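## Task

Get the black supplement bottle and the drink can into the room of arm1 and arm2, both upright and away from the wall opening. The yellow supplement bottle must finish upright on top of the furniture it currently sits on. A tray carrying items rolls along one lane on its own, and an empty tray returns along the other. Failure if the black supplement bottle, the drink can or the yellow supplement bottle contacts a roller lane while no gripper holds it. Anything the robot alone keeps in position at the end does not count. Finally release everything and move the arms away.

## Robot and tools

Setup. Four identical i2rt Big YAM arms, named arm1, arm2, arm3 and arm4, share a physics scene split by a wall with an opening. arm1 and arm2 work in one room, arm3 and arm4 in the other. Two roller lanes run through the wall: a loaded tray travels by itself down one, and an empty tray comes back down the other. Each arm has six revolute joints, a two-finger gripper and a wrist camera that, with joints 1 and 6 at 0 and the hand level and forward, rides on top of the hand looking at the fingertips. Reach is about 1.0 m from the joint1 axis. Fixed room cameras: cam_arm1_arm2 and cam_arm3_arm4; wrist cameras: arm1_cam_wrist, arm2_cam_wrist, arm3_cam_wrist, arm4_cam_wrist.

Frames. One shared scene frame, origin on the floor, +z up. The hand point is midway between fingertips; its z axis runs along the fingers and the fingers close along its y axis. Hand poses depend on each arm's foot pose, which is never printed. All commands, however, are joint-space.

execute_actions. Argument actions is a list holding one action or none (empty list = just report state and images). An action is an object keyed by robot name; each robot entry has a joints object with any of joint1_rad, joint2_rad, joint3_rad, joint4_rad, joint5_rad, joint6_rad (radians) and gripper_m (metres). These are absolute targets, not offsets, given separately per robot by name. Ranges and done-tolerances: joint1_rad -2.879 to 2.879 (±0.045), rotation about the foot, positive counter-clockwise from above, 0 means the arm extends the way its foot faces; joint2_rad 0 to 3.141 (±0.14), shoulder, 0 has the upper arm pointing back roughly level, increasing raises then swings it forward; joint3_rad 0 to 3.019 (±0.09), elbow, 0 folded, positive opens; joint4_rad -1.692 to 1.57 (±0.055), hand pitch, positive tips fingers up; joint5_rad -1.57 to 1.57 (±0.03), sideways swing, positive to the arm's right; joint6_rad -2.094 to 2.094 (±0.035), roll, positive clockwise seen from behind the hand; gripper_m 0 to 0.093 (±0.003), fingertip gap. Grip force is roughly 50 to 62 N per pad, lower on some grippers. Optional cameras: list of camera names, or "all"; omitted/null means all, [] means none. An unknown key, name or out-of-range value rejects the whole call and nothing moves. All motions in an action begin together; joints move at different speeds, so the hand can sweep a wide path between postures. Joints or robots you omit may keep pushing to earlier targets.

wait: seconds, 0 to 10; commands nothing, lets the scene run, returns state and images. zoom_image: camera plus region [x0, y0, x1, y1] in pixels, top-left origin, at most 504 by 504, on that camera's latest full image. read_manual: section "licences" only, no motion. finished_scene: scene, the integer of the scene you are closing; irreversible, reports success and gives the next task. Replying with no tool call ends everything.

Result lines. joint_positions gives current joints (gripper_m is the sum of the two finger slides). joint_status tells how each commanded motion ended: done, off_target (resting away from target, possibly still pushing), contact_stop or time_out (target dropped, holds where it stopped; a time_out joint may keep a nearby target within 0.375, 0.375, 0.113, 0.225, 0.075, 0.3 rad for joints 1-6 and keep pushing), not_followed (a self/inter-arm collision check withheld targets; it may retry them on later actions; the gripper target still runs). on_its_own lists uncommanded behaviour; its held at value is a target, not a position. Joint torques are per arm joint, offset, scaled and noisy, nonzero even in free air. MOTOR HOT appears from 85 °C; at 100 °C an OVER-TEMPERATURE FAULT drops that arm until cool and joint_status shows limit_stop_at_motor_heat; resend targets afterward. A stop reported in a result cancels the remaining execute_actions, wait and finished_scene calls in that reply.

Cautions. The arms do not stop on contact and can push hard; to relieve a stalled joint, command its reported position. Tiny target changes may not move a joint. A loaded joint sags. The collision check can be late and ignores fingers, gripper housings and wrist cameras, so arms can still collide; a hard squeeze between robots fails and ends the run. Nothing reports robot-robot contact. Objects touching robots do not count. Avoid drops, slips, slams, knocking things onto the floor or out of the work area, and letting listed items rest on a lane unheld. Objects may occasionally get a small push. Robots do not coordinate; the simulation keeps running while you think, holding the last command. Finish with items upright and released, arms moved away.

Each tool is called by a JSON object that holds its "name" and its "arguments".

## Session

{"name": "execute_actions", "arguments": {"actions": []}}

Scene clock: 0.00 s.
Joint torques (N m, as the arm reports them, + toward a larger angle): no reading
arm1.joint_positions: joint1_rad=+0.429 joint2_rad=+0.429 joint3_rad=+1.493 joint4_rad=-1.443 joint5_rad=-0.088 joint6_rad=+0.633 gripper_m=+0.094
arm1.joint_status: not commanded
arm1.hand: x=-1.2280 y=-0.4909 z=+1.4868 quat_wxyz=(-0.115, +0.526, -0.640, -0.548) (m; scene frame)
arm2.joint_positions: joint1_rad=-0.108 joint2_rad=+0.310 joint3_rad=+1.310 joint4_rad=-1.491 joint5_rad=+0.203 joint6_rad=+0.593 gripper_m=+0.094
arm2.joint_status: not commanded
arm2.hand: x=-1.6524 y=+0.0779 z=+1.3766 quat_wxyz=(-0.518, -0.341, -0.783, -0.048) (m; scene frame)
arm3.joint_positions: joint1_rad=-0.092 joint2_rad=+0.607 joint3_rad=+1.427 joint4_rad=-1.197 joint5_rad=-0.152 joint6_rad=+0.718 gripper_m=+0.095
arm3.joint_status: not commanded
arm3.hand: x=+1.1743 y=-0.3648 z=+1.5091 quat_wxyz=(-0.196, +0.345, -0.748, -0.532) (m; scene frame)
arm4.joint_positions: joint1_rad=+0.172 joint2_rad=+0.569 joint3_rad=+1.359 joint4_rad=-1.453 joint5_rad=-0.270 joint6_rad=+0.737 gripper_m=+0.094
arm4.joint_status: not commanded
arm4.hand: x=+1.5685 y=+0.0568 z=+1.4317 quat_wxyz=(+0.293, +0.868, -0.205, -0.344) (m; scene frame)
pictures: arm1_cam_wrist, arm2_cam_wrist, arm3_cam_wrist, arm4_cam_wrist, cam_arm1_arm2, cam_arm3_arm4
Images, in order (width x height): arm1_cam_wrist 616x616, arm2_cam_wrist 616x616, arm3_cam_wrist 616x616, arm4_cam_wrist 616x616, cam_arm1_arm2 504x504, cam_arm3_arm4 504x504.

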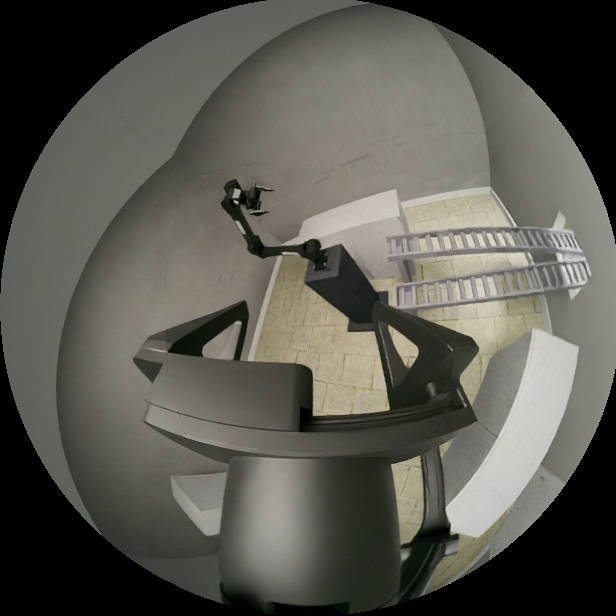

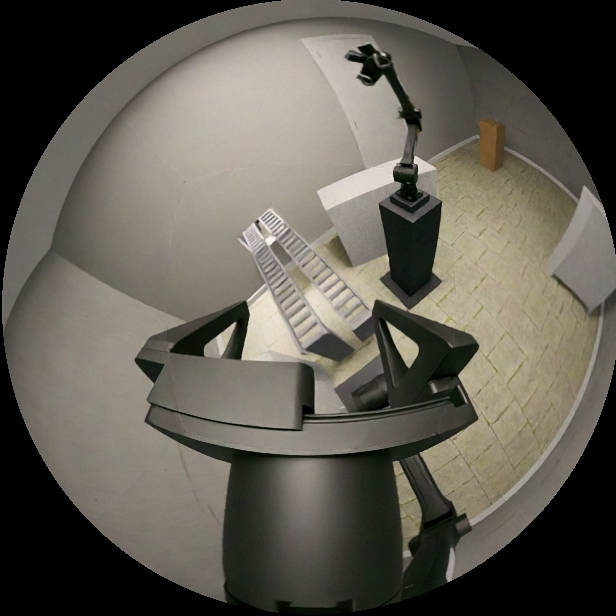

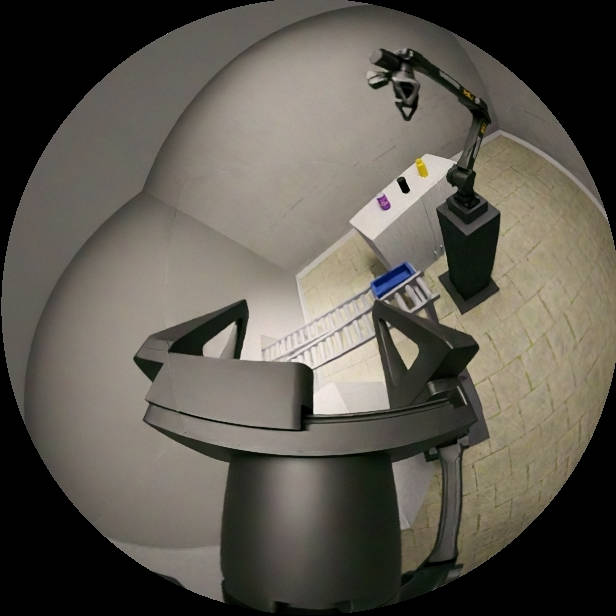

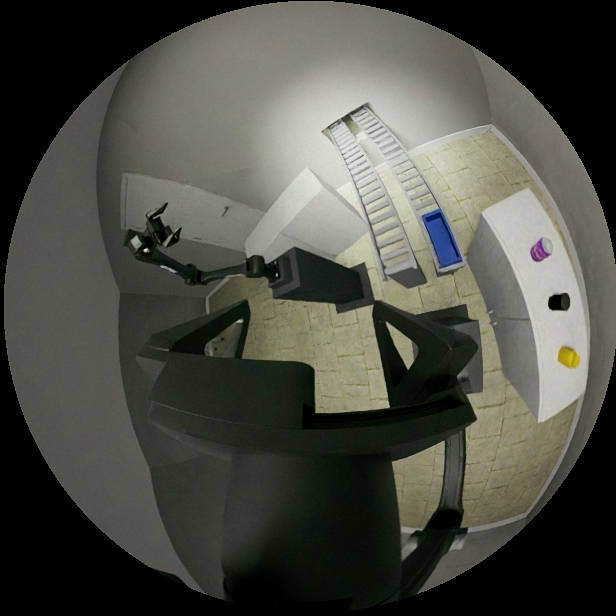

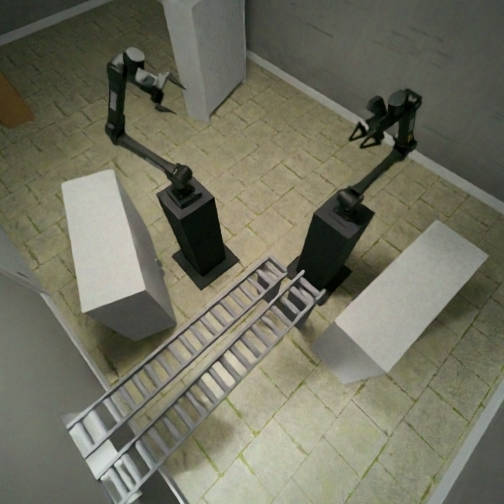

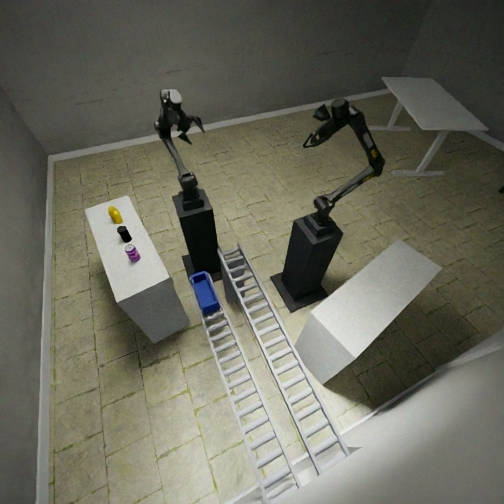

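{"name": "execute_actions", "arguments": {"actions": [{"arm4":{"joints":{"joint1_rad":-0.275,"joint2_rad":2.65,"joint3_rad":1.63,"joint4_rad":-0.405,"joint5_rad":0.0,"joint6_rad":-0.315,"gripper_m":0.06}},"arm3":{"joints":{"joint1_rad":0.425,"joint2_rad":2.3,"joint3_rad":1.21,"joint4_rad":0.3,"joint5_rad":0.3,"joint6_rad":-1.57,"gripper_m":0.0}}}], "cameras": ["arm4_cam_wrist","arm3_cam_wrist","cam_arm3_arm4"]}}

Scene clock: 78.90 s.
Joint torques (N m, as the arm reports them, + toward a larger angle): arm1=[ 0.3   5.06  8.19  2.78 -0.01 -0.14] | arm2=[-0.77  6.35  6.28  1.6   0.06 -0.03] | arm3=[ -1.49 -18.69   6.94   1.62   0.27  -0.09] | arm4=[ -0.52 -19.79   5.56   1.24   0.12  -0.22]
arm1.joint_positions: joint1_rad=+0.429 joint2_rad=+0.429 joint3_rad=+1.493 joint4_rad=-1.443 joint5_rad=-0.088 joint6_rad=+0.633 gripper_m=+0.094
arm1.joint_status: not commanded
arm1.hand: x=-1.2280 y=-0.4909 z=+1.4868 quat_wxyz=(-0.115, +0.526, -0.640, -0.548) (m; scene frame)
arm2.joint_positions: joint1_rad=-0.108 joint2_rad=+0.310 joint3_rad=+1.310 joint4_rad=-1.491 joint5_rad=+0.203 joint6_rad=+0.593 gripper_m=+0.094
arm2.joint_status: not commanded
arm2.hand: x=-1.6524 y=+0.0779 z=+1.3766 quat_wxyz=(-0.518, -0.341, -0.783, -0.048) (m; scene frame)
arm3.joint_positions: joint1_rad=+0.432 joint2_rad=+2.307 joint3_rad=+1.196 joint4_rad=+0.282 joint5_rad=+0.297 joint6_rad=-1.560 gripper_m=+0.001
arm3.joint_status: all done
arm3.hand: x=+0.9412 y=+0.0179 z=+0.7688 quat_wxyz=(-0.383, +0.911, +0.141, +0.052) (m; scene frame)
arm4.joint_positions: joint1_rad=-0.275 joint2_rad=+2.657 joint3_rad=+1.616 joint4_rad=-0.421 joint5_rad=-0.001 joint6_rad=-0.305 gripper_m=+0.060
arm4.joint_status: all done
arm4.hand: x=+1.1752 y=+0.3161 z=+0.5908 quat_wxyz=(-0.017, +0.998, -0.002, -0.054) (m; scene frame)
pictures: arm3_cam_wrist, arm4_cam_wrist, cam_arm3_arm4
Images, in order (width x height): arm3_cam_wrist 616x616, arm4_cam_wrist 616x616, cam_arm3_arm4 504x504.

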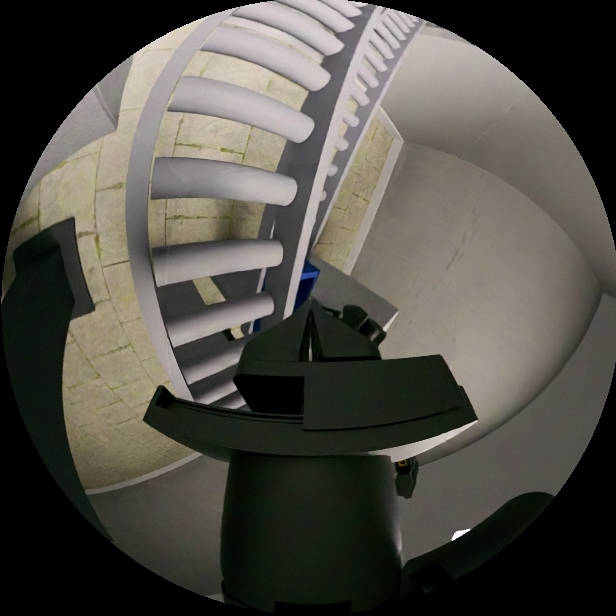

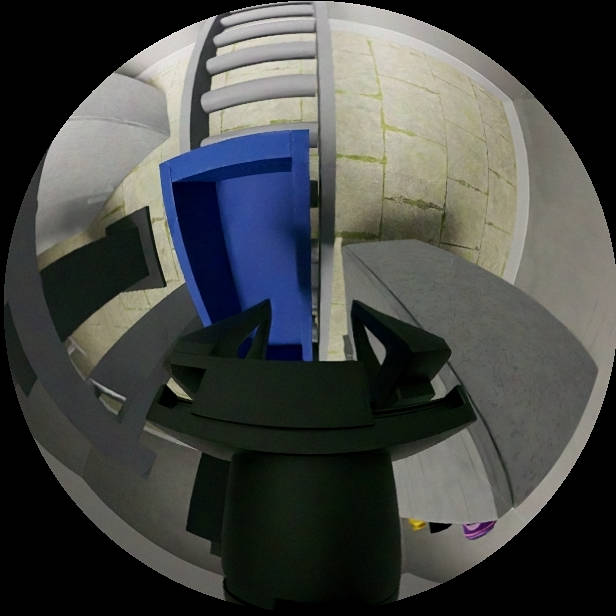

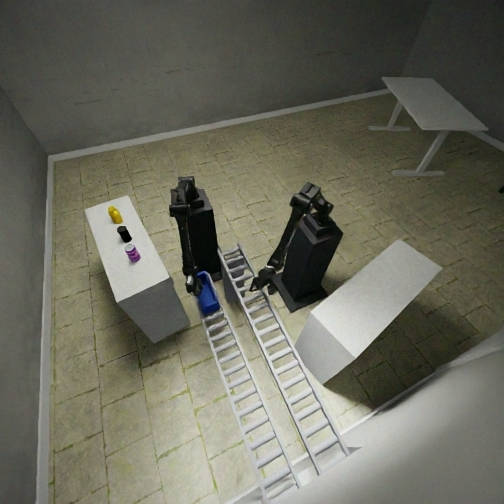

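{"name": "execute_actions", "arguments": {"actions": [{"arm4":{"joints":{"joint1_rad":-0.263,"joint2_rad":2.84,"joint3_rad":1.76,"joint4_rad":-0.355,"gripper_m":0.05}},"arm3":{"joints":{"joint1_rad":0.415,"joint2_rad":2.42,"joint3_rad":1.225,"joint4_rad":0.312}}}], "cameras": ["arm4_cam_wrist","arm3_cam_wrist"]}}

Scene clock: 86.57 s.
Joint torques (N m, as the arm reports them, + toward a larger angle): arm1=[ 0.27  4.8   8.2   2.77 -0.02 -0.14] | arm2=[-0.71  6.27  6.46  1.82 -0.04 -0.04] | arm3=[ -1.49 -18.39   6.05   1.43   0.22  -0.11] | arm4=[  0.15 -20.23   5.06   1.16   0.07  -0.12]
arm1.joint_positions: joint1_rad=+0.429 joint2_rad=+0.429 joint3_rad=+1.493 joint4_rad=-1.443 joint5_rad=-0.088 joint6_rad=+0.633 gripper_m=+0.094
arm1.joint_status: not commanded
arm1.hand: x=-1.2280 y=-0.4909 z=+1.4868 quat_wxyz=(-0.115, +0.526, -0.640, -0.548) (m; scene frame)
arm2.joint_positions: joint1_rad=-0.108 joint2_rad=+0.310 joint3_rad=+1.310 joint4_rad=-1.491 joint5_rad=+0.203 joint6_rad=+0.593 gripper_m=+0.094
arm2.joint_status: not commanded
arm2.hand: x=-1.6524 y=+0.0779 z=+1.3766 quat_wxyz=(-0.518, -0.341, -0.783, -0.048) (m; scene frame)
arm3.joint_positions: joint1_rad=+0.421 joint2_rad=+2.424 joint3_rad=+1.210 joint4_rad=+0.299 joint5_rad=+0.298 joint6_rad=-1.562 gripper_m=+0.001
arm3.joint_status: all done
arm3.hand: x=+0.9582 y=-0.0033 z=+0.7025 quat_wxyz=(-0.345, +0.925, +0.145, +0.065) (m; scene frame)
arm4.joint_positions: joint1_rad=-0.269 joint2_rad=+2.844 joint3_rad=+1.751 joint4_rad=-0.362 joint5_rad=-0.001 joint6_rad=-0.305 gripper_m=+0.050
arm4.joint_status: all done
arm4.hand: x=+1.1744 y=+0.3123 z=+0.5109 quat_wxyz=(-0.018, +0.998, +0.001, -0.057) (m; scene frame)
pictures: arm3_cam_wrist, arm4_cam_wrist
Images, in order (width x height): arm3_cam_wrist 616x616, arm4_cam_wrist 616x616.

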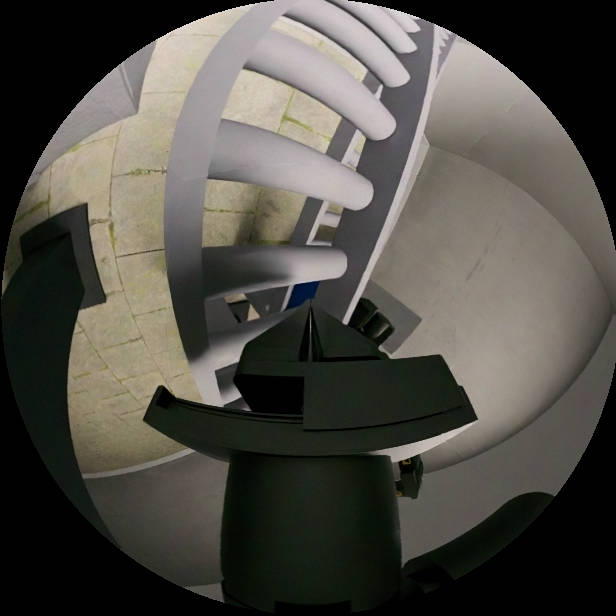

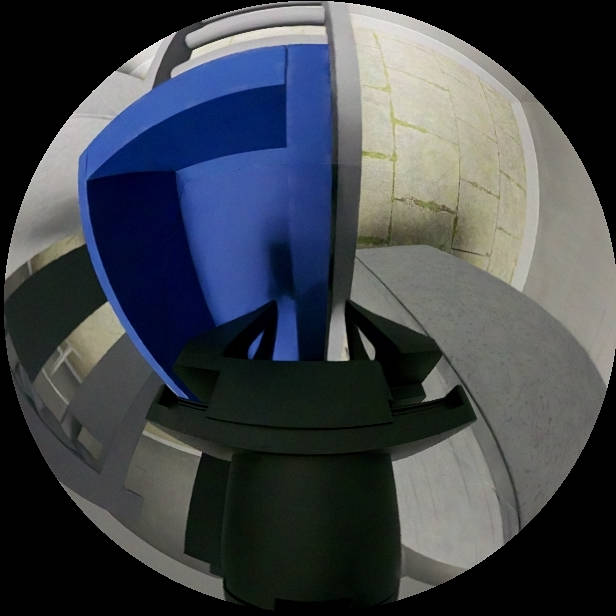

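{"name": "execute_actions", "arguments": {"actions": [{"arm4":{"joints":{"gripper_m":0.0}},"arm3":{"joints":{"joint2_rad":2.44}}}], "cameras": ["arm4_cam_wrist"]}}

Scene clock: 91.10 s.
Joint torques (N m, as the arm reports them, + toward a larger angle): arm1=[ 0.4   4.97  8.23  2.75 -0.01 -0.15] | arm2=[-0.64  7.03  6.21  1.74  0.04 -0.05] | arm3=[ -1.53 -18.09   6.02   1.29   0.23  -0.13] | arm4=[ -0.27 -20.01   4.9    1.01   0.25  -0.15]
arm1.joint_positions: joint1_rad=+0.429 joint2_rad=+0.429 joint3_rad=+1.493 joint4_rad=-1.443 joint5_rad=-0.088 joint6_rad=+0.633 gripper_m=+0.094
arm1.joint_status: not commanded
arm1.hand: x=-1.2280 y=-0.4909 z=+1.4868 quat_wxyz=(-0.115, +0.526, -0.640, -0.548) (m; scene frame)
arm2.joint_positions: joint1_rad=-0.108 joint2_rad=+0.310 joint3_rad=+1.310 joint4_rad=-1.491 joint5_rad=+0.203 joint6_rad=+0.593 gripper_m=+0.094
arm2.joint_status: not commanded
arm2.hand: x=-1.6524 y=+0.0779 z=+1.3766 quat_wxyz=(-0.518, -0.341, -0.783, -0.048) (m; scene frame)
arm3.joint_positions: joint1_rad=+0.421 joint2_rad=+2.424 joint3_rad=+1.210 joint4_rad=+0.299 joint5_rad=+0.298 joint6_rad=-1.562 gripper_m=+0.001
arm3.joint_status: all done
arm3.hand: x=+0.9582 y=-0.0033 z=+0.7025 quat_wxyz=(-0.345, +0.925, +0.145, +0.065) (m; scene frame)
arm4.joint_positions: joint1_rad=-0.268 joint2_rad=+2.844 joint3_rad=+1.751 joint4_rad=-0.362 joint5_rad=-0.005 joint6_rad=-0.310 gripper_m=+0.011
arm4.joint_status: gripper_m off_target (ended at +0.011, target +0.000)
arm4.hand: x=+1.1737 y=+0.3116 z=+0.5113 quat_wxyz=(-0.016, +0.998, +0.004, -0.058) (m; scene frame)
pictures: arm4_cam_wrist
Images, in order (width x height): arm4_cam_wrist 616x616.

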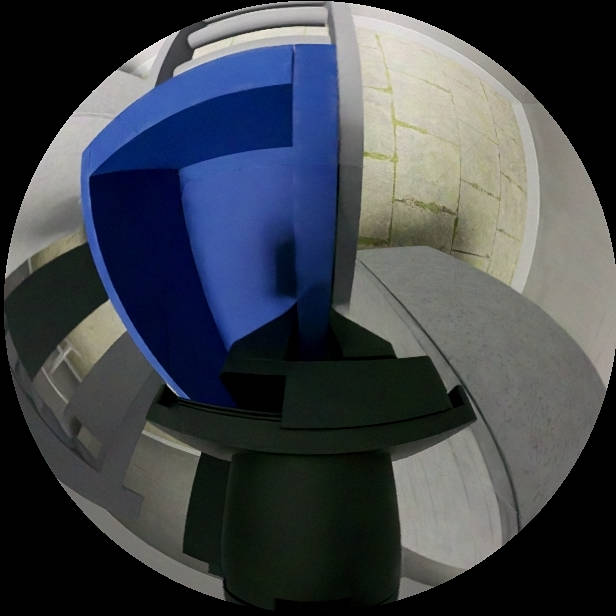

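{"name": "execute_actions", "arguments": {"actions": [{"arm4":{"joints":{"joint2_rad":2.3,"joint3_rad":1.665,"joint4_rad":-0.98,"gripper_m":0.0}}}], "cameras": []}}

{"name": "execute_actions", "arguments": {"actions": [{"arm4":{"joints":{"joint1_rad":0.176,"joint6_rad":0.14,"gripper_m":0.0}}}], "cameras": ["arm4_cam_wrist","cam_arm3_arm4"]}}

Scene clock: 107.17 s.
Joint torques (N m, as the arm reports them, + toward a larger angle): arm1=[ 0.27  4.89  8.19  2.76  0.   -0.15] | arm2=[-0.72  6.19  6.34  1.61  0.02 -0.07] | arm3=[ -0.9  -17.21   5.91   1.45   0.3   -0.11] | arm4=[ -0.09 -20.53   7.24   0.19  -0.1   -0.12]
arm1.joint_positions: joint1_rad=+0.429 joint2_rad=+0.429 joint3_rad=+1.493 joint4_rad=-1.443 joint5_rad=-0.088 joint6_rad=+0.633 gripper_m=+0.094
arm1.joint_status: not commanded
arm1.hand: x=-1.2280 y=-0.4909 z=+1.4868 quat_wxyz=(-0.115, +0.526, -0.640, -0.548) (m; scene frame)
arm2.joint_positions: joint1_rad=-0.108 joint2_rad=+0.310 joint3_rad=+1.310 joint4_rad=-1.491 joint5_rad=+0.203 joint6_rad=+0.593 gripper_m=+0.094
arm2.joint_status: not commanded
arm2.hand: x=-1.6524 y=+0.0779 z=+1.3766 quat_wxyz=(-0.518, -0.341, -0.783, -0.048) (m; scene frame)
arm3.joint_positions: joint1_rad=+0.421 joint2_rad=+2.424 joint3_rad=+1.210 joint4_rad=+0.299 joint5_rad=+0.298 joint6_rad=-1.562 gripper_m=+0.001
arm3.joint_status: not commanded
arm3.hand: x=+0.9582 y=-0.0033 z=+0.7025 quat_wxyz=(-0.345, +0.925, +0.145, +0.065) (m; scene frame)
arm4.joint_positions: joint1_rad=-0.261 joint2_rad=+2.310 joint3_rad=+1.656 joint4_rad=-0.965 joint5_rad=+0.002 joint6_rad=-0.311 gripper_m=+0.011
arm4.joint_status: gripper_m off_target (ended at +0.011, target +0.000); the others done
arm4.hand: x=+1.1637 y=+0.3106 z=+0.8048 quat_wxyz=(+0.005, +1.000, +0.008, +0.021) (m; scene frame)
pictures: none
No camera images: the call's "cameras" was empty. Leave "cameras" out to get every camera's image.

Scene clock: 109.00 s.
Joint torques (N m, as the arm reports them, + toward a larger angle): arm1=[ 0.5   4.97  8.17  2.76 -0.01 -0.14] | arm2=[-0.94  7.    6.51  1.84  0.04 -0.05] | arm3=[ -0.31 -16.85   6.08   1.33   0.22  -0.12] | arm4=[  0.62 -20.67   7.31  -0.1   -0.17  -0.02]
arm1.joint_positions: joint1_rad=+0.429 joint2_rad=+0.429 joint3_rad=+1.493 joint4_rad=-1.443 joint5_rad=-0.088 joint6_rad=+0.633 gripper_m=+0.094
arm1.joint_status: not commanded
arm1.hand: x=-1.2280 y=-0.4909 z=+1.4868 quat_wxyz=(-0.115, +0.526, -0.640, -0.548) (m; scene frame)
arm2.joint_positions: joint1_rad=-0.108 joint2_rad=+0.310 joint3_rad=+1.310 joint4_rad=-1.491 joint5_rad=+0.203 joint6_rad=+0.593 gripper_m=+0.094
arm2.joint_status: not commanded
arm2.hand: x=-1.6524 y=+0.0779 z=+1.3766 quat_wxyz=(-0.518, -0.341, -0.783, -0.048) (m; scene frame)
arm3.joint_positions: joint1_rad=+0.421 joint2_rad=+2.424 joint3_rad=+1.210 joint4_rad=+0.299 joint5_rad=+0.298 joint6_rad=-1.562 gripper_m=+0.001
arm3.joint_status: not commanded
arm3.hand: x=+0.9582 y=-0.0033 z=+0.7025 quat_wxyz=(-0.345, +0.925, +0.145, +0.065) (m; scene frame)
arm4.joint_positions: joint1_rad=+0.175 joint2_rad=+2.310 joint3_rad=+1.656 joint4_rad=-0.965 joint5_rad=+0.005 joint6_rad=+0.131 gripper_m=+0.011
arm4.joint_status: gripper_m off_target (ended at +0.011, target +0.000); the others done
arm4.hand: x=+1.1427 y=+0.0447 z=+0.8043 quat_wxyz=(-0.007, +1.000, +0.005, +0.022) (m; scene frame)
pictures: arm4_cam_wrist, cam_arm3_arm4
Images, in order (width x height): arm4_cam_wrist 616x616, cam_arm3_arm4 504x504.

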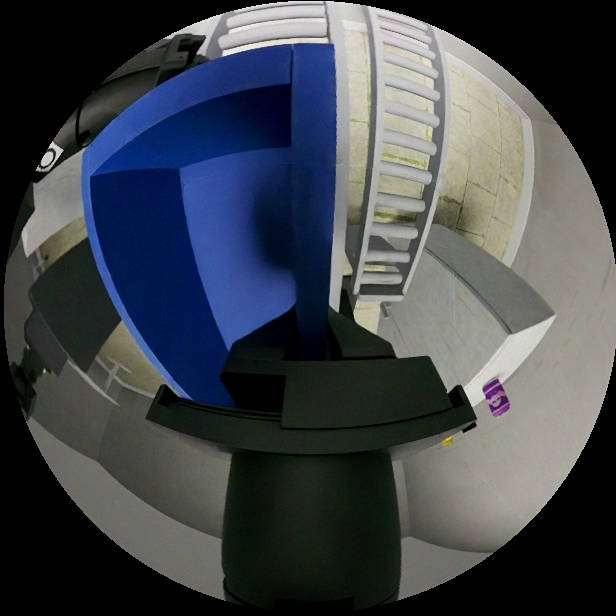

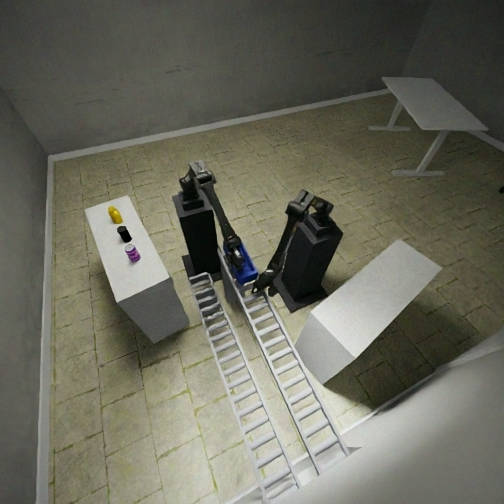

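{"name": "execute_actions", "arguments": {"actions": [{"arm4":{"joints":{"joint2_rad":2.398,"joint4_rad":-0.848}}}], "cameras": ["arm4_cam_wrist"]}}

Scene clock: 122.13 s.
Joint torques (N m, as the arm reports them, + toward a larger angle): arm1=[ 0.35  5.04  8.2   2.76  0.   -0.14] | arm2=[-1.36  6.67  6.57  1.73 -0.01 -0.08] | arm3=[ -1.3  -17.54   6.07   1.48   0.18  -0.13] | arm4=[ -0.02 -20.56   7.06   1.1   -0.09   0.13]
arm1.joint_positions: joint1_rad=+0.429 joint2_rad=+0.429 joint3_rad=+1.493 joint4_rad=-1.443 joint5_rad=-0.088 joint6_rad=+0.633 gripper_m=+0.094
arm1.joint_status: not commanded
arm1.hand: x=-1.2280 y=-0.4909 z=+1.4868 quat_wxyz=(-0.115, +0.526, -0.640, -0.548) (m; scene frame)
arm2.joint_positions: joint1_rad=-0.108 joint2_rad=+0.310 joint3_rad=+1.310 joint4_rad=-1.491 joint5_rad=+0.203 joint6_rad=+0.593 gripper_m=+0.094
arm2.joint_status: not commanded
arm2.hand: x=-1.6524 y=+0.0779 z=+1.3766 quat_wxyz=(-0.518, -0.341, -0.783, -0.048) (m; scene frame)
arm3.joint_positions: joint1_rad=+0.421 joint2_rad=+2.424 joint3_rad=+1.210 joint4_rad=+0.299 joint5_rad=+0.298 joint6_rad=-1.562 gripper_m=+0.001
arm3.joint_status: not commanded
arm3.hand: x=+0.9582 y=-0.0033 z=+0.7025 quat_wxyz=(-0.345, +0.925, +0.145, +0.065) (m; scene frame)
arm4.joint_positions: joint1_rad=+0.175 joint2_rad=+2.415 joint3_rad=+1.652 joint4_rad=-0.860 joint5_rad=+0.005 joint6_rad=+0.131 gripper_m=+0.011
arm4.joint_status: all done
arm4.hand: x=+1.1479 y=+0.0456 z=+0.7393 quat_wxyz=(-0.007, +1.000, +0.005, +0.024) (m; scene frame)
pictures: arm4_cam_wrist
Images, in order (width x height): arm4_cam_wrist 616x616.

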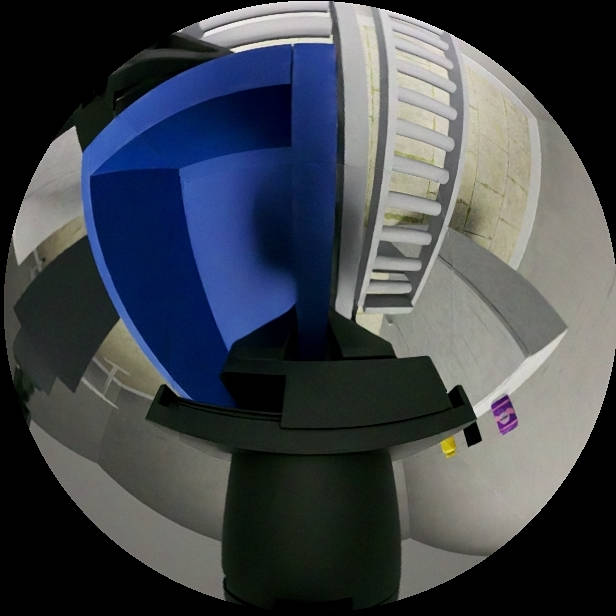

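{"name": "execute_actions", "arguments": {"actions": [{"arm4":{"joints":{"gripper_m":0.04}}}], "cameras": ["arm4_cam_wrist"]}}

Scene clock: 127.87 s.
Joint torques (N m, as the arm reports them, + toward a larger angle): arm1=[ 0.4   4.92  8.21  2.78  0.   -0.15] | arm2=[-0.95  7.31  6.39  1.75 -0.07 -0.08] | arm3=[ -1.3  -18.06   6.2    1.52   0.2   -0.12] | arm4=[ -0.28 -19.75   7.11   0.78  -0.01   0.03]
arm1.joint_positions: joint1_rad=+0.429 joint2_rad=+0.429 joint3_rad=+1.493 joint4_rad=-1.443 joint5_rad=-0.088 joint6_rad=+0.633 gripper_m=+0.094
arm1.joint_status: not commanded
arm1.hand: x=-1.2280 y=-0.4909 z=+1.4868 quat_wxyz=(-0.115, +0.526, -0.640, -0.548) (m; scene frame)
arm2.joint_positions: joint1_rad=-0.108 joint2_rad=+0.310 joint3_rad=+1.310 joint4_rad=-1.491 joint5_rad=+0.203 joint6_rad=+0.593 gripper_m=+0.094
arm2.joint_status: not commanded
arm2.hand: x=-1.6524 y=+0.0779 z=+1.3766 quat_wxyz=(-0.518, -0.341, -0.783, -0.048) (m; scene frame)
arm3.joint_positions: joint1_rad=+0.421 joint2_rad=+2.424 joint3_rad=+1.210 joint4_rad=+0.299 joint5_rad=+0.298 joint6_rad=-1.562 gripper_m=+0.001
arm3.joint_status: not commanded
arm3.hand: x=+0.9582 y=-0.0033 z=+0.7025 quat_wxyz=(-0.345, +0.925, +0.145, +0.065) (m; scene frame)
arm4.joint_positions: joint1_rad=+0.175 joint2_rad=+2.406 joint3_rad=+1.652 joint4_rad=-0.860 joint5_rad=+0.002 joint6_rad=+0.131 gripper_m=+0.040
arm4.joint_status: all done
arm4.hand: x=+1.1454 y=+0.0448 z=+0.7442 quat_wxyz=(-0.005, +1.000, +0.005, +0.020) (m; scene frame)
pictures: arm4_cam_wrist
Images, in order (width x height): arm4_cam_wrist 616x616.

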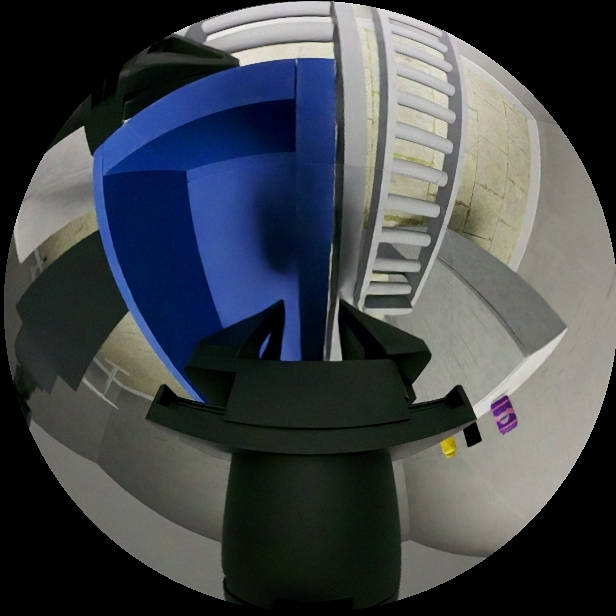

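{"name": "execute_actions", "arguments": {"actions": [{"arm4":{"joints":{"joint1_rad":-1.333,"joint2_rad":1.745,"joint3_rad":1.67,"joint4_rad":-1.5,"joint6_rad":0.0,"gripper_m":0.093}}}], "cameras": ["arm4_cam_wrist","cam_arm3_arm4"]}}

Scene clock: 164.57 s.
Joint torques (N m, as the arm reports them, + toward a larger angle): arm1=[ 0.31  4.95  8.19  2.78  0.   -0.15] | arm2=[-1.14  6.73  6.47  1.73  0.01  0.  ] | arm3=[ -1.28 -17.47   6.01   1.58   0.25  -0.09] | arm4=[ -0.7  -13.6    8.28   0.14  -0.02  -0.19]
arm1.joint_positions: joint1_rad=+0.429 joint2_rad=+0.429 joint3_rad=+1.493 joint4_rad=-1.443 joint5_rad=-0.088 joint6_rad=+0.633 gripper_m=+0.094
arm1.joint_status: not commanded
arm1.hand: x=-1.2280 y=-0.4909 z=+1.4868 quat_wxyz=(-0.115, +0.526, -0.640, -0.548) (m; scene frame)
arm2.joint_positions: joint1_rad=-0.108 joint2_rad=+0.310 joint3_rad=+1.310 joint4_rad=-1.491 joint5_rad=+0.203 joint6_rad=+0.593 gripper_m=+0.094
arm2.joint_status: not commanded
arm2.hand: x=-1.6524 y=+0.0779 z=+1.3766 quat_wxyz=(-0.518, -0.341, -0.783, -0.048) (m; scene frame)
arm3.joint_positions: joint1_rad=+0.421 joint2_rad=+2.424 joint3_rad=+1.210 joint4_rad=+0.299 joint5_rad=+0.298 joint6_rad=-1.562 gripper_m=+0.001
arm3.joint_status: not commanded
arm3.hand: x=+0.9582 y=-0.0033 z=+0.7025 quat_wxyz=(-0.345, +0.925, +0.145, +0.065) (m; scene frame)
arm4.joint_positions: joint1_rad=-1.337 joint2_rad=+1.737 joint3_rad=+1.670 joint4_rad=-1.485 joint5_rad=+0.002 joint6_rad=+0.010 gripper_m=+0.093
arm4.joint_status: all done
arm4.hand: x=+1.6507 y=+0.6562 z=+1.1385 quat_wxyz=(-0.006, +0.771, -0.637, -0.009) (m; scene frame)
pictures: arm4_cam_wrist, cam_arm3_arm4
Images, in order (width x height): arm4_cam_wrist 616x616, cam_arm3_arm4 504x504.

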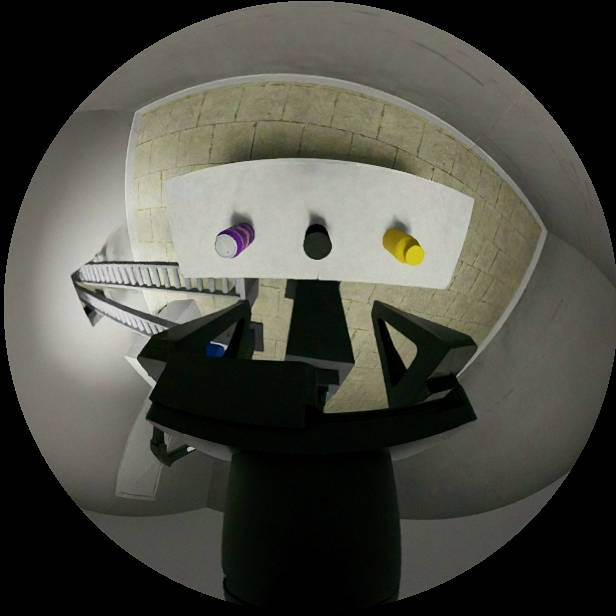

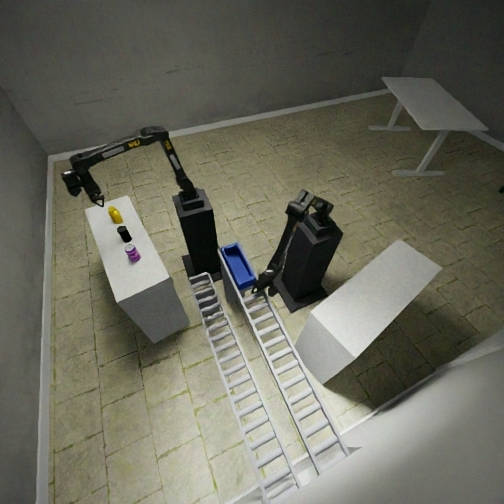

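{"name": "zoom_image", "arguments": {"camera": "arm4_cam_wrist", "region": [190, 190, 450, 300]}}

{"name": "zoom_image", "arguments": {"camera": "cam_arm3_arm4", "region": [70, 180, 290, 320]}}

Region (190, 190, 450, 300) of arm4_cam_wrist's 616x616 image, scaled by 1.938, with more detail than that image has; it fills the top 213 rows of this view, and the rest is white.

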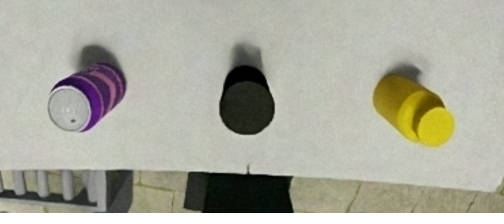

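Region (70, 180, 290, 320) of cam_arm3_arm4's 504x504 image, scaled by 2.291, with more detail than that image has; it fills the top 321 rows of this view, and the rest is white.

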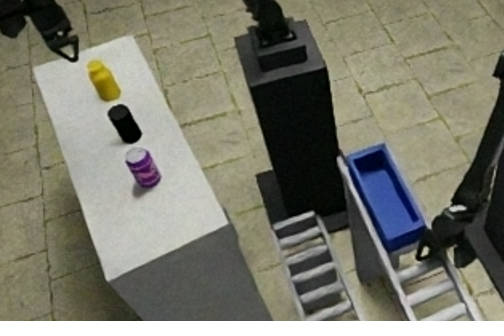

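{"name": "execute_actions", "arguments": {"actions": [{"arm4":{"joints":{"joint1_rad":-1.363,"joint2_rad":1.88,"joint3_rad":1.208,"joint4_rad":-0.87}}}], "cameras": ["arm4_cam_wrist"]}}

Scene clock: 201.10 s.
Joint torques (N m, as the arm reports them, + toward a larger angle): arm1=[ 0.25  4.91  8.2   2.78 -0.01 -0.15] | arm2=[-0.95  6.14  6.43  1.67  0.   -0.06] | arm3=[ -0.92 -17.27   6.22   1.54   0.26  -0.06] | arm4=[ -0.06 -14.89   7.24   1.07  -0.01  -0.25]
arm1.joint_positions: joint1_rad=+0.429 joint2_rad=+0.429 joint3_rad=+1.493 joint4_rad=-1.443 joint5_rad=-0.088 joint6_rad=+0.633 gripper_m=+0.094
arm1.joint_status: not commanded
arm1.hand: x=-1.2280 y=-0.4909 z=+1.4868 quat_wxyz=(-0.115, +0.526, -0.640, -0.548) (m; scene frame)
arm2.joint_positions: joint1_rad=-0.108 joint2_rad=+0.310 joint3_rad=+1.310 joint4_rad=-1.491 joint5_rad=+0.203 joint6_rad=+0.593 gripper_m=+0.094
arm2.joint_status: not commanded
arm2.hand: x=-1.6524 y=+0.0779 z=+1.3766 quat_wxyz=(-0.518, -0.341, -0.783, -0.048) (m; scene frame)
arm3.joint_positions: joint1_rad=+0.421 joint2_rad=+2.424 joint3_rad=+1.210 joint4_rad=+0.299 joint5_rad=+0.298 joint6_rad=-1.562 gripper_m=+0.001
arm3.joint_status: not commanded
arm3.hand: x=+0.9582 y=-0.0033 z=+0.7025 quat_wxyz=(-0.345, +0.925, +0.145, +0.065) (m; scene frame)
arm4.joint_positions: joint1_rad=-1.361 joint2_rad=+1.884 joint3_rad=+1.202 joint4_rad=-0.885 joint5_rad=+0.002 joint6_rad=+0.010 gripper_m=+0.093
arm4.joint_status: all done
arm4.hand: x=+1.6689 y=+0.6229 z=+0.9001 quat_wxyz=(-0.001, +0.763, -0.646, -0.003) (m; scene frame)
pictures: arm4_cam_wrist
Images, in order (width x height): arm4_cam_wrist 616x616.

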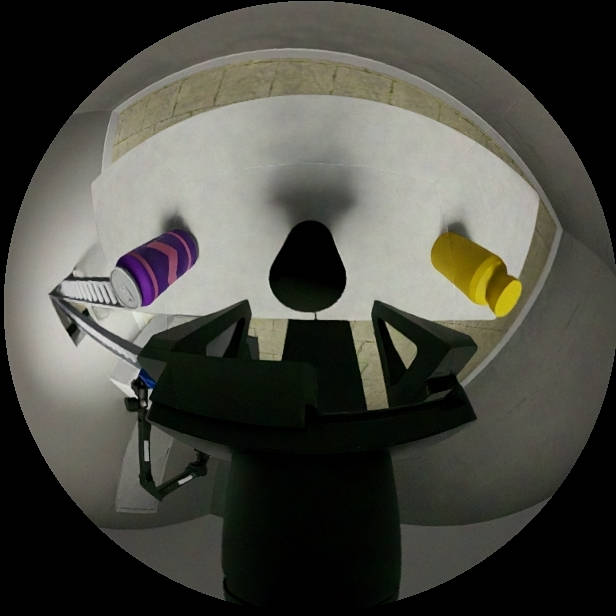

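{"name": "zoom_image", "arguments": {"camera": "arm4_cam_wrist", "region": [230, 200, 390, 330]}}

Region (230, 200, 390, 330) of arm4_cam_wrist's 616x616 image, scaled by 3.150, with more detail than that image has; it fills the top 410 rows of this view, and the rest is white.

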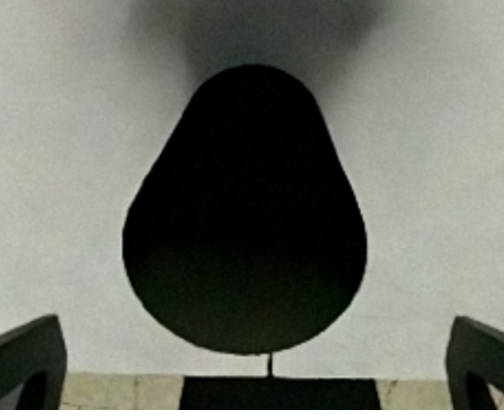

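{"name": "execute_actions", "arguments": {"actions": [{"arm4":{"joints":{"joint1_rad":-1.35,"joint2_rad":2.008,"joint3_rad":1.182,"joint4_rad":-0.728}}}], "cameras": ["arm4_cam_wrist"]}}

Scene clock: 229.23 s.
Joint torques (N m, as the arm reports them, + toward a larger angle): arm1=[ 0.28  4.96  8.21  2.8  -0.01 -0.15] | arm2=[-1.46  6.47  6.45  1.65  0.04 -0.01] | arm3=[ -1.43 -18.15   5.98   1.44   0.22  -0.17] | arm4=[ -0.12 -15.11   6.22   0.86  -0.01  -0.19]
arm1.joint_positions: joint1_rad=+0.429 joint2_rad=+0.429 joint3_rad=+1.493 joint4_rad=-1.443 joint5_rad=-0.088 joint6_rad=+0.633 gripper_m=+0.094
arm1.joint_status: not commanded
arm1.hand: x=-1.2280 y=-0.4909 z=+1.4868 quat_wxyz=(-0.115, +0.526, -0.640, -0.548) (m; scene frame)
arm2.joint_positions: joint1_rad=-0.108 joint2_rad=+0.310 joint3_rad=+1.310 joint4_rad=-1.491 joint5_rad=+0.203 joint6_rad=+0.593 gripper_m=+0.094
arm2.joint_status: not commanded
arm2.hand: x=-1.6524 y=+0.0779 z=+1.3766 quat_wxyz=(-0.518, -0.341, -0.783, -0.048) (m; scene frame)
arm3.joint_positions: joint1_rad=+0.421 joint2_rad=+2.424 joint3_rad=+1.210 joint4_rad=+0.299 joint5_rad=+0.298 joint6_rad=-1.562 gripper_m=+0.001
arm3.joint_status: not commanded
arm3.hand: x=+0.9582 y=-0.0033 z=+0.7025 quat_wxyz=(-0.345, +0.925, +0.145, +0.065) (m; scene frame)
arm4.joint_positions: joint1_rad=-1.356 joint2_rad=+2.012 joint3_rad=+1.175 joint4_rad=-0.743 joint5_rad=+0.002 joint6_rad=+0.010 gripper_m=+0.093
arm4.joint_status: all done
arm4.hand: x=+1.6666 y=+0.6204 z=+0.8312 quat_wxyz=(+0.003, +0.765, -0.644, +0.002) (m; scene frame)
pictures: arm4_cam_wrist
Images, in order (width x height): arm4_cam_wrist 616x616.

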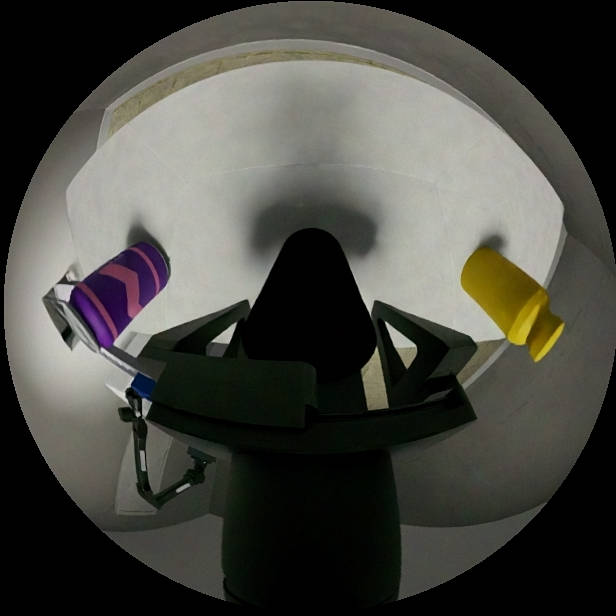

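{"name": "execute_actions", "arguments": {"actions": [{"arm4":{"joints":{"gripper_m":0.035}}}], "cameras": ["arm4_cam_wrist"]}}

Scene clock: 239.70 s.
Joint torques (N m, as the arm reports them, + toward a larger angle): arm1=[ 0.4   4.88  8.22  2.75 -0.01 -0.15] | arm2=[-0.48  7.55  6.1   1.64  0.02 -0.06] | arm3=[ -1.37 -17.61   5.99   1.4    0.22  -0.11] | arm4=[  0.27 -15.17   6.41   1.03   0.02  -0.11]
arm1.joint_positions: joint1_rad=+0.429 joint2_rad=+0.429 joint3_rad=+1.493 joint4_rad=-1.443 joint5_rad=-0.088 joint6_rad=+0.633 gripper_m=+0.094
arm1.joint_status: not commanded
arm1.hand: x=-1.2280 y=-0.4909 z=+1.4868 quat_wxyz=(-0.115, +0.526, -0.640, -0.548) (m; scene frame)
arm2.joint_positions: joint1_rad=-0.108 joint2_rad=+0.310 joint3_rad=+1.310 joint4_rad=-1.491 joint5_rad=+0.203 joint6_rad=+0.593 gripper_m=+0.094
arm2.joint_status: not commanded
arm2.hand: x=-1.6524 y=+0.0779 z=+1.3766 quat_wxyz=(-0.518, -0.341, -0.783, -0.048) (m; scene frame)
arm3.joint_positions: joint1_rad=+0.421 joint2_rad=+2.424 joint3_rad=+1.210 joint4_rad=+0.299 joint5_rad=+0.298 joint6_rad=-1.562 gripper_m=+0.001
arm3.joint_status: not commanded
arm3.hand: x=+0.9582 y=-0.0033 z=+0.7025 quat_wxyz=(-0.345, +0.925, +0.145, +0.065) (m; scene frame)
arm4.joint_positions: joint1_rad=-1.356 joint2_rad=+2.012 joint3_rad=+1.175 joint4_rad=-0.743 joint5_rad=+0.001 joint6_rad=+0.009 gripper_m=+0.057
arm4.joint_status: gripper_m off_target (ended at +0.057, target +0.035)
arm4.hand: x=+1.6665 y=+0.6204 z=+0.8312 quat_wxyz=(+0.003, +0.765, -0.644, +0.002) (m; scene frame)
pictures: arm4_cam_wrist
Images, in order (width x height): arm4_cam_wrist 616x616.

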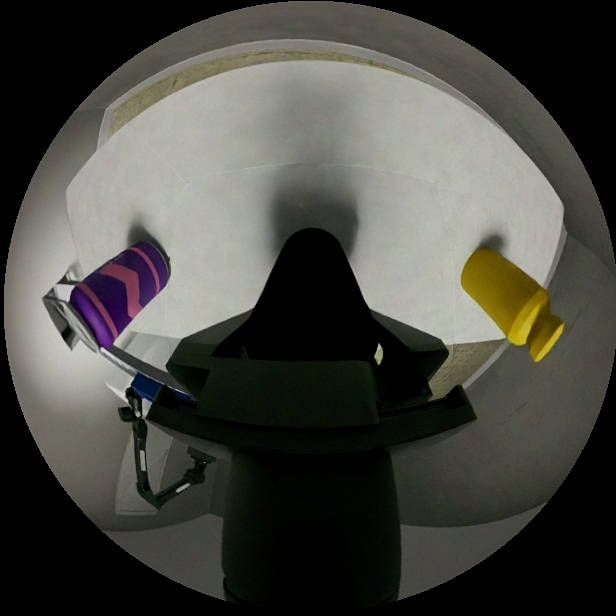

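{"name": "execute_actions", "arguments": {"actions": [{"arm4":{"joints":{"joint2_rad":1.93,"joint3_rad":1.72,"joint4_rad":-1.36}}}], "cameras": []}}

{"name": "execute_actions", "arguments": {"actions": [{"arm4":{"joints":{"joint1_rad":0.239,"joint2_rad":2.44,"joint3_rad":2.19,"joint4_rad":-1.375,"joint6_rad":0.21}}}], "cameras": ["arm4_cam_wrist","cam_arm3_arm4"]}}

Scene clock: 265.03 s.
Joint torques (N m, as the arm reports them, + toward a larger angle): arm1=[ 0.24  4.93  8.21  2.76 -0.01 -0.15] | arm2=[-0.68  6.63  6.37  1.57  0.03 -0.06] | arm3=[ -0.92 -17.48   6.04   1.44   0.22  -0.12] | arm4=[  0.32 -16.43  10.36   0.1    0.    -0.14]
arm1.joint_positions: joint1_rad=+0.429 joint2_rad=+0.429 joint3_rad=+1.493 joint4_rad=-1.443 joint5_rad=-0.088 joint6_rad=+0.633 gripper_m=+0.094
arm1.joint_status: not commanded
arm1.hand: x=-1.2280 y=-0.4909 z=+1.4868 quat_wxyz=(-0.115, +0.526, -0.640, -0.548) (m; scene frame)
arm2.joint_positions: joint1_rad=-0.108 joint2_rad=+0.310 joint3_rad=+1.310 joint4_rad=-1.491 joint5_rad=+0.203 joint6_rad=+0.593 gripper_m=+0.094
arm2.joint_status: not commanded
arm2.hand: x=-1.6524 y=+0.0779 z=+1.3766 quat_wxyz=(-0.518, -0.341, -0.783, -0.048) (m; scene frame)
arm3.joint_positions: joint1_rad=+0.421 joint2_rad=+2.424 joint3_rad=+1.210 joint4_rad=+0.299 joint5_rad=+0.298 joint6_rad=-1.562 gripper_m=+0.001
arm3.joint_status: not commanded
arm3.hand: x=+0.9582 y=-0.0033 z=+0.7025 quat_wxyz=(-0.345, +0.925, +0.145, +0.065) (m; scene frame)
arm4.joint_positions: joint1_rad=-1.356 joint2_rad=+1.922 joint3_rad=+1.683 joint4_rad=-1.346 joint5_rad=+0.001 joint6_rad=+0.009 gripper_m=+0.057
arm4.joint_status: all done
arm4.hand: x=+1.6519 y=+0.7037 z=+1.0434 quat_wxyz=(+0.005, +0.765, -0.644, +0.004) (m; scene frame)
pictures: none
No camera images: the call's "cameras" was empty. Leave "cameras" out to get every camera's image.

Scene clock: 267.13 s.
Joint torques (N m, as the arm reports them, + toward a larger angle): arm1=[ 0.37  4.89  8.17  2.77 -0.01 -0.14] | arm2=[-1.01  6.68  6.48  1.9   0.03 -0.08] | arm3=[ -0.87 -16.89   5.93   1.54   0.24  -0.11] | arm4=[  0.5  -23.06  10.1    0.09   0.13  -0.02]
arm1.joint_positions: joint1_rad=+0.429 joint2_rad=+0.429 joint3_rad=+1.493 joint4_rad=-1.443 joint5_rad=-0.088 joint6_rad=+0.633 gripper_m=+0.094
arm1.joint_status: not commanded
arm1.hand: x=-1.2280 y=-0.4909 z=+1.4868 quat_wxyz=(-0.115, +0.526, -0.640, -0.548) (m; scene frame)
arm2.joint_positions: joint1_rad=-0.108 joint2_rad=+0.310 joint3_rad=+1.310 joint4_rad=-1.491 joint5_rad=+0.203 joint6_rad=+0.593 gripper_m=+0.094
arm2.joint_status: not commanded
arm2.hand: x=-1.6524 y=+0.0779 z=+1.3766 quat_wxyz=(-0.518, -0.341, -0.783, -0.048) (m; scene frame)
arm3.joint_positions: joint1_rad=+0.421 joint2_rad=+2.424 joint3_rad=+1.210 joint4_rad=+0.299 joint5_rad=+0.298 joint6_rad=-1.562 gripper_m=+0.001
arm3.joint_status: not commanded
arm3.hand: x=+0.9582 y=-0.0033 z=+0.7025 quat_wxyz=(-0.345, +0.925, +0.145, +0.065) (m; scene frame)
arm4.joint_positions: joint1_rad=+0.234 joint2_rad=+2.455 joint3_rad=+2.154 joint4_rad=-1.368 joint5_rad=-0.001 joint6_rad=+0.200 gripper_m=+0.057
arm4.joint_status: all done
arm4.hand: x=+1.0706 y=-0.0081 z=+0.8782 quat_wxyz=(-0.010, +0.999, +0.000, +0.046) (m; scene frame)
pictures: arm4_cam_wrist, cam_arm3_arm4
Images, in order (width x height): arm4_cam_wrist 616x616, cam_arm3_arm4 504x504.

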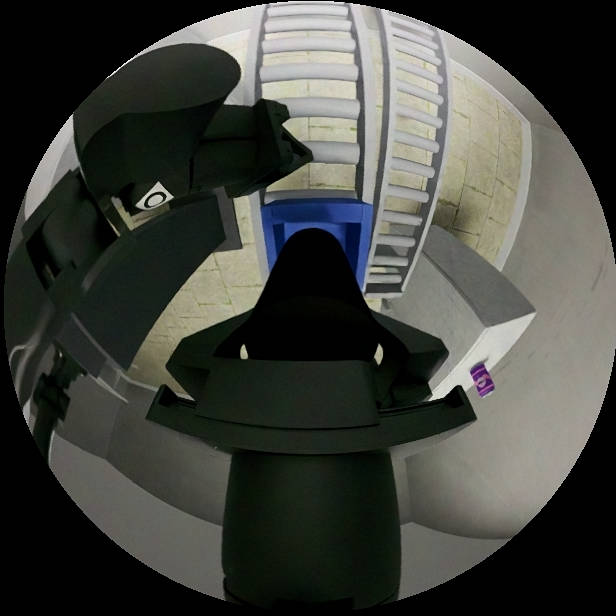

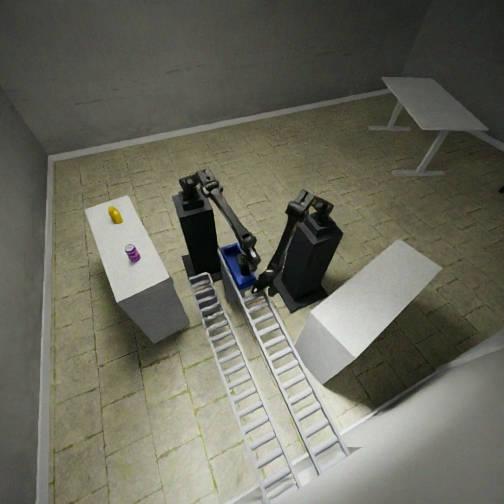

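{"name": "zoom_image", "arguments": {"camera": "arm4_cam_wrist", "region": [220, 140, 400, 300]}}

Region (220, 140, 400, 300) of arm4_cam_wrist's 616x616 image, scaled by 2.800, with more detail than that image has.

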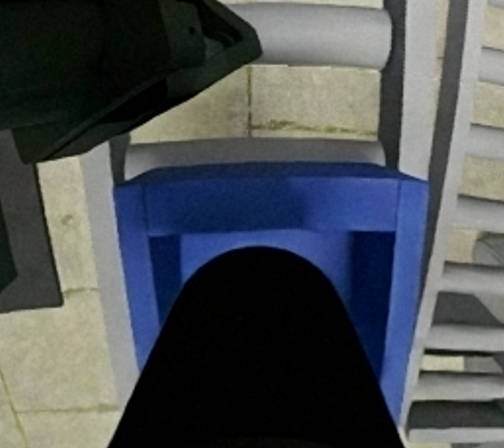

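{"name": "execute_actions", "arguments": {"actions": [{"arm4":{"joints":{"joint2_rad":2.495,"joint3_rad":2.032,"joint4_rad":-1.17}}}], "cameras": ["arm4_cam_wrist"]}}

Scene clock: 289.50 s.
Joint torques (N m, as the arm reports them, + toward a larger angle): arm1=[ 0.38  4.95  8.18  2.76  0.   -0.15] | arm2=[-0.67  6.88  6.5   1.69  0.   -0.11] | arm3=[ -1.13 -18.23   6.03   1.56   0.28  -0.09] | arm4=[  0.26 -21.15   7.84   0.84   0.18   0.1 ]
arm1.joint_positions: joint1_rad=+0.429 joint2_rad=+0.429 joint3_rad=+1.493 joint4_rad=-1.443 joint5_rad=-0.088 joint6_rad=+0.633 gripper_m=+0.094
arm1.joint_status: not commanded
arm1.hand: x=-1.2280 y=-0.4909 z=+1.4868 quat_wxyz=(-0.115, +0.526, -0.640, -0.548) (m; scene frame)
arm2.joint_positions: joint1_rad=-0.108 joint2_rad=+0.310 joint3_rad=+1.310 joint4_rad=-1.491 joint5_rad=+0.203 joint6_rad=+0.593 gripper_m=+0.094
arm2.joint_status: not commanded
arm2.hand: x=-1.6524 y=+0.0779 z=+1.3766 quat_wxyz=(-0.518, -0.341, -0.783, -0.048) (m; scene frame)
arm3.joint_positions: joint1_rad=+0.422 joint2_rad=+2.424 joint3_rad=+1.210 joint4_rad=+0.300 joint5_rad=+0.297 joint6_rad=-1.562 gripper_m=+0.001
arm3.joint_status: not commanded
arm3.hand: x=+0.9578 y=-0.0033 z=+0.7025 quat_wxyz=(-0.345, +0.925, +0.146, +0.064) (m; scene frame)
arm4.joint_positions: joint1_rad=+0.234 joint2_rad=+2.491 joint3_rad=+2.026 joint4_rad=-1.185 joint5_rad=-0.001 joint6_rad=+0.200 gripper_m=+0.056
arm4.joint_status: all done
arm4.hand: x=+1.0826 y=-0.0056 z=+0.8071 quat_wxyz=(-0.008, +0.999, +0.000, +0.037) (m; scene frame)
pictures: arm4_cam_wrist
Images, in order (width x height): arm4_cam_wrist 616x616.

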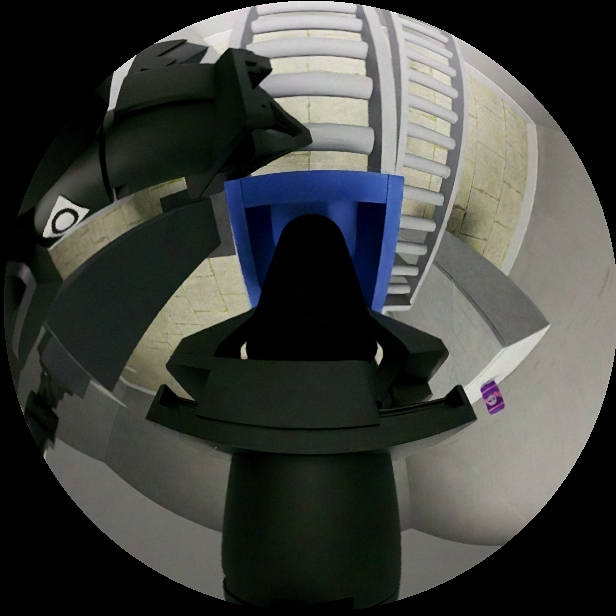

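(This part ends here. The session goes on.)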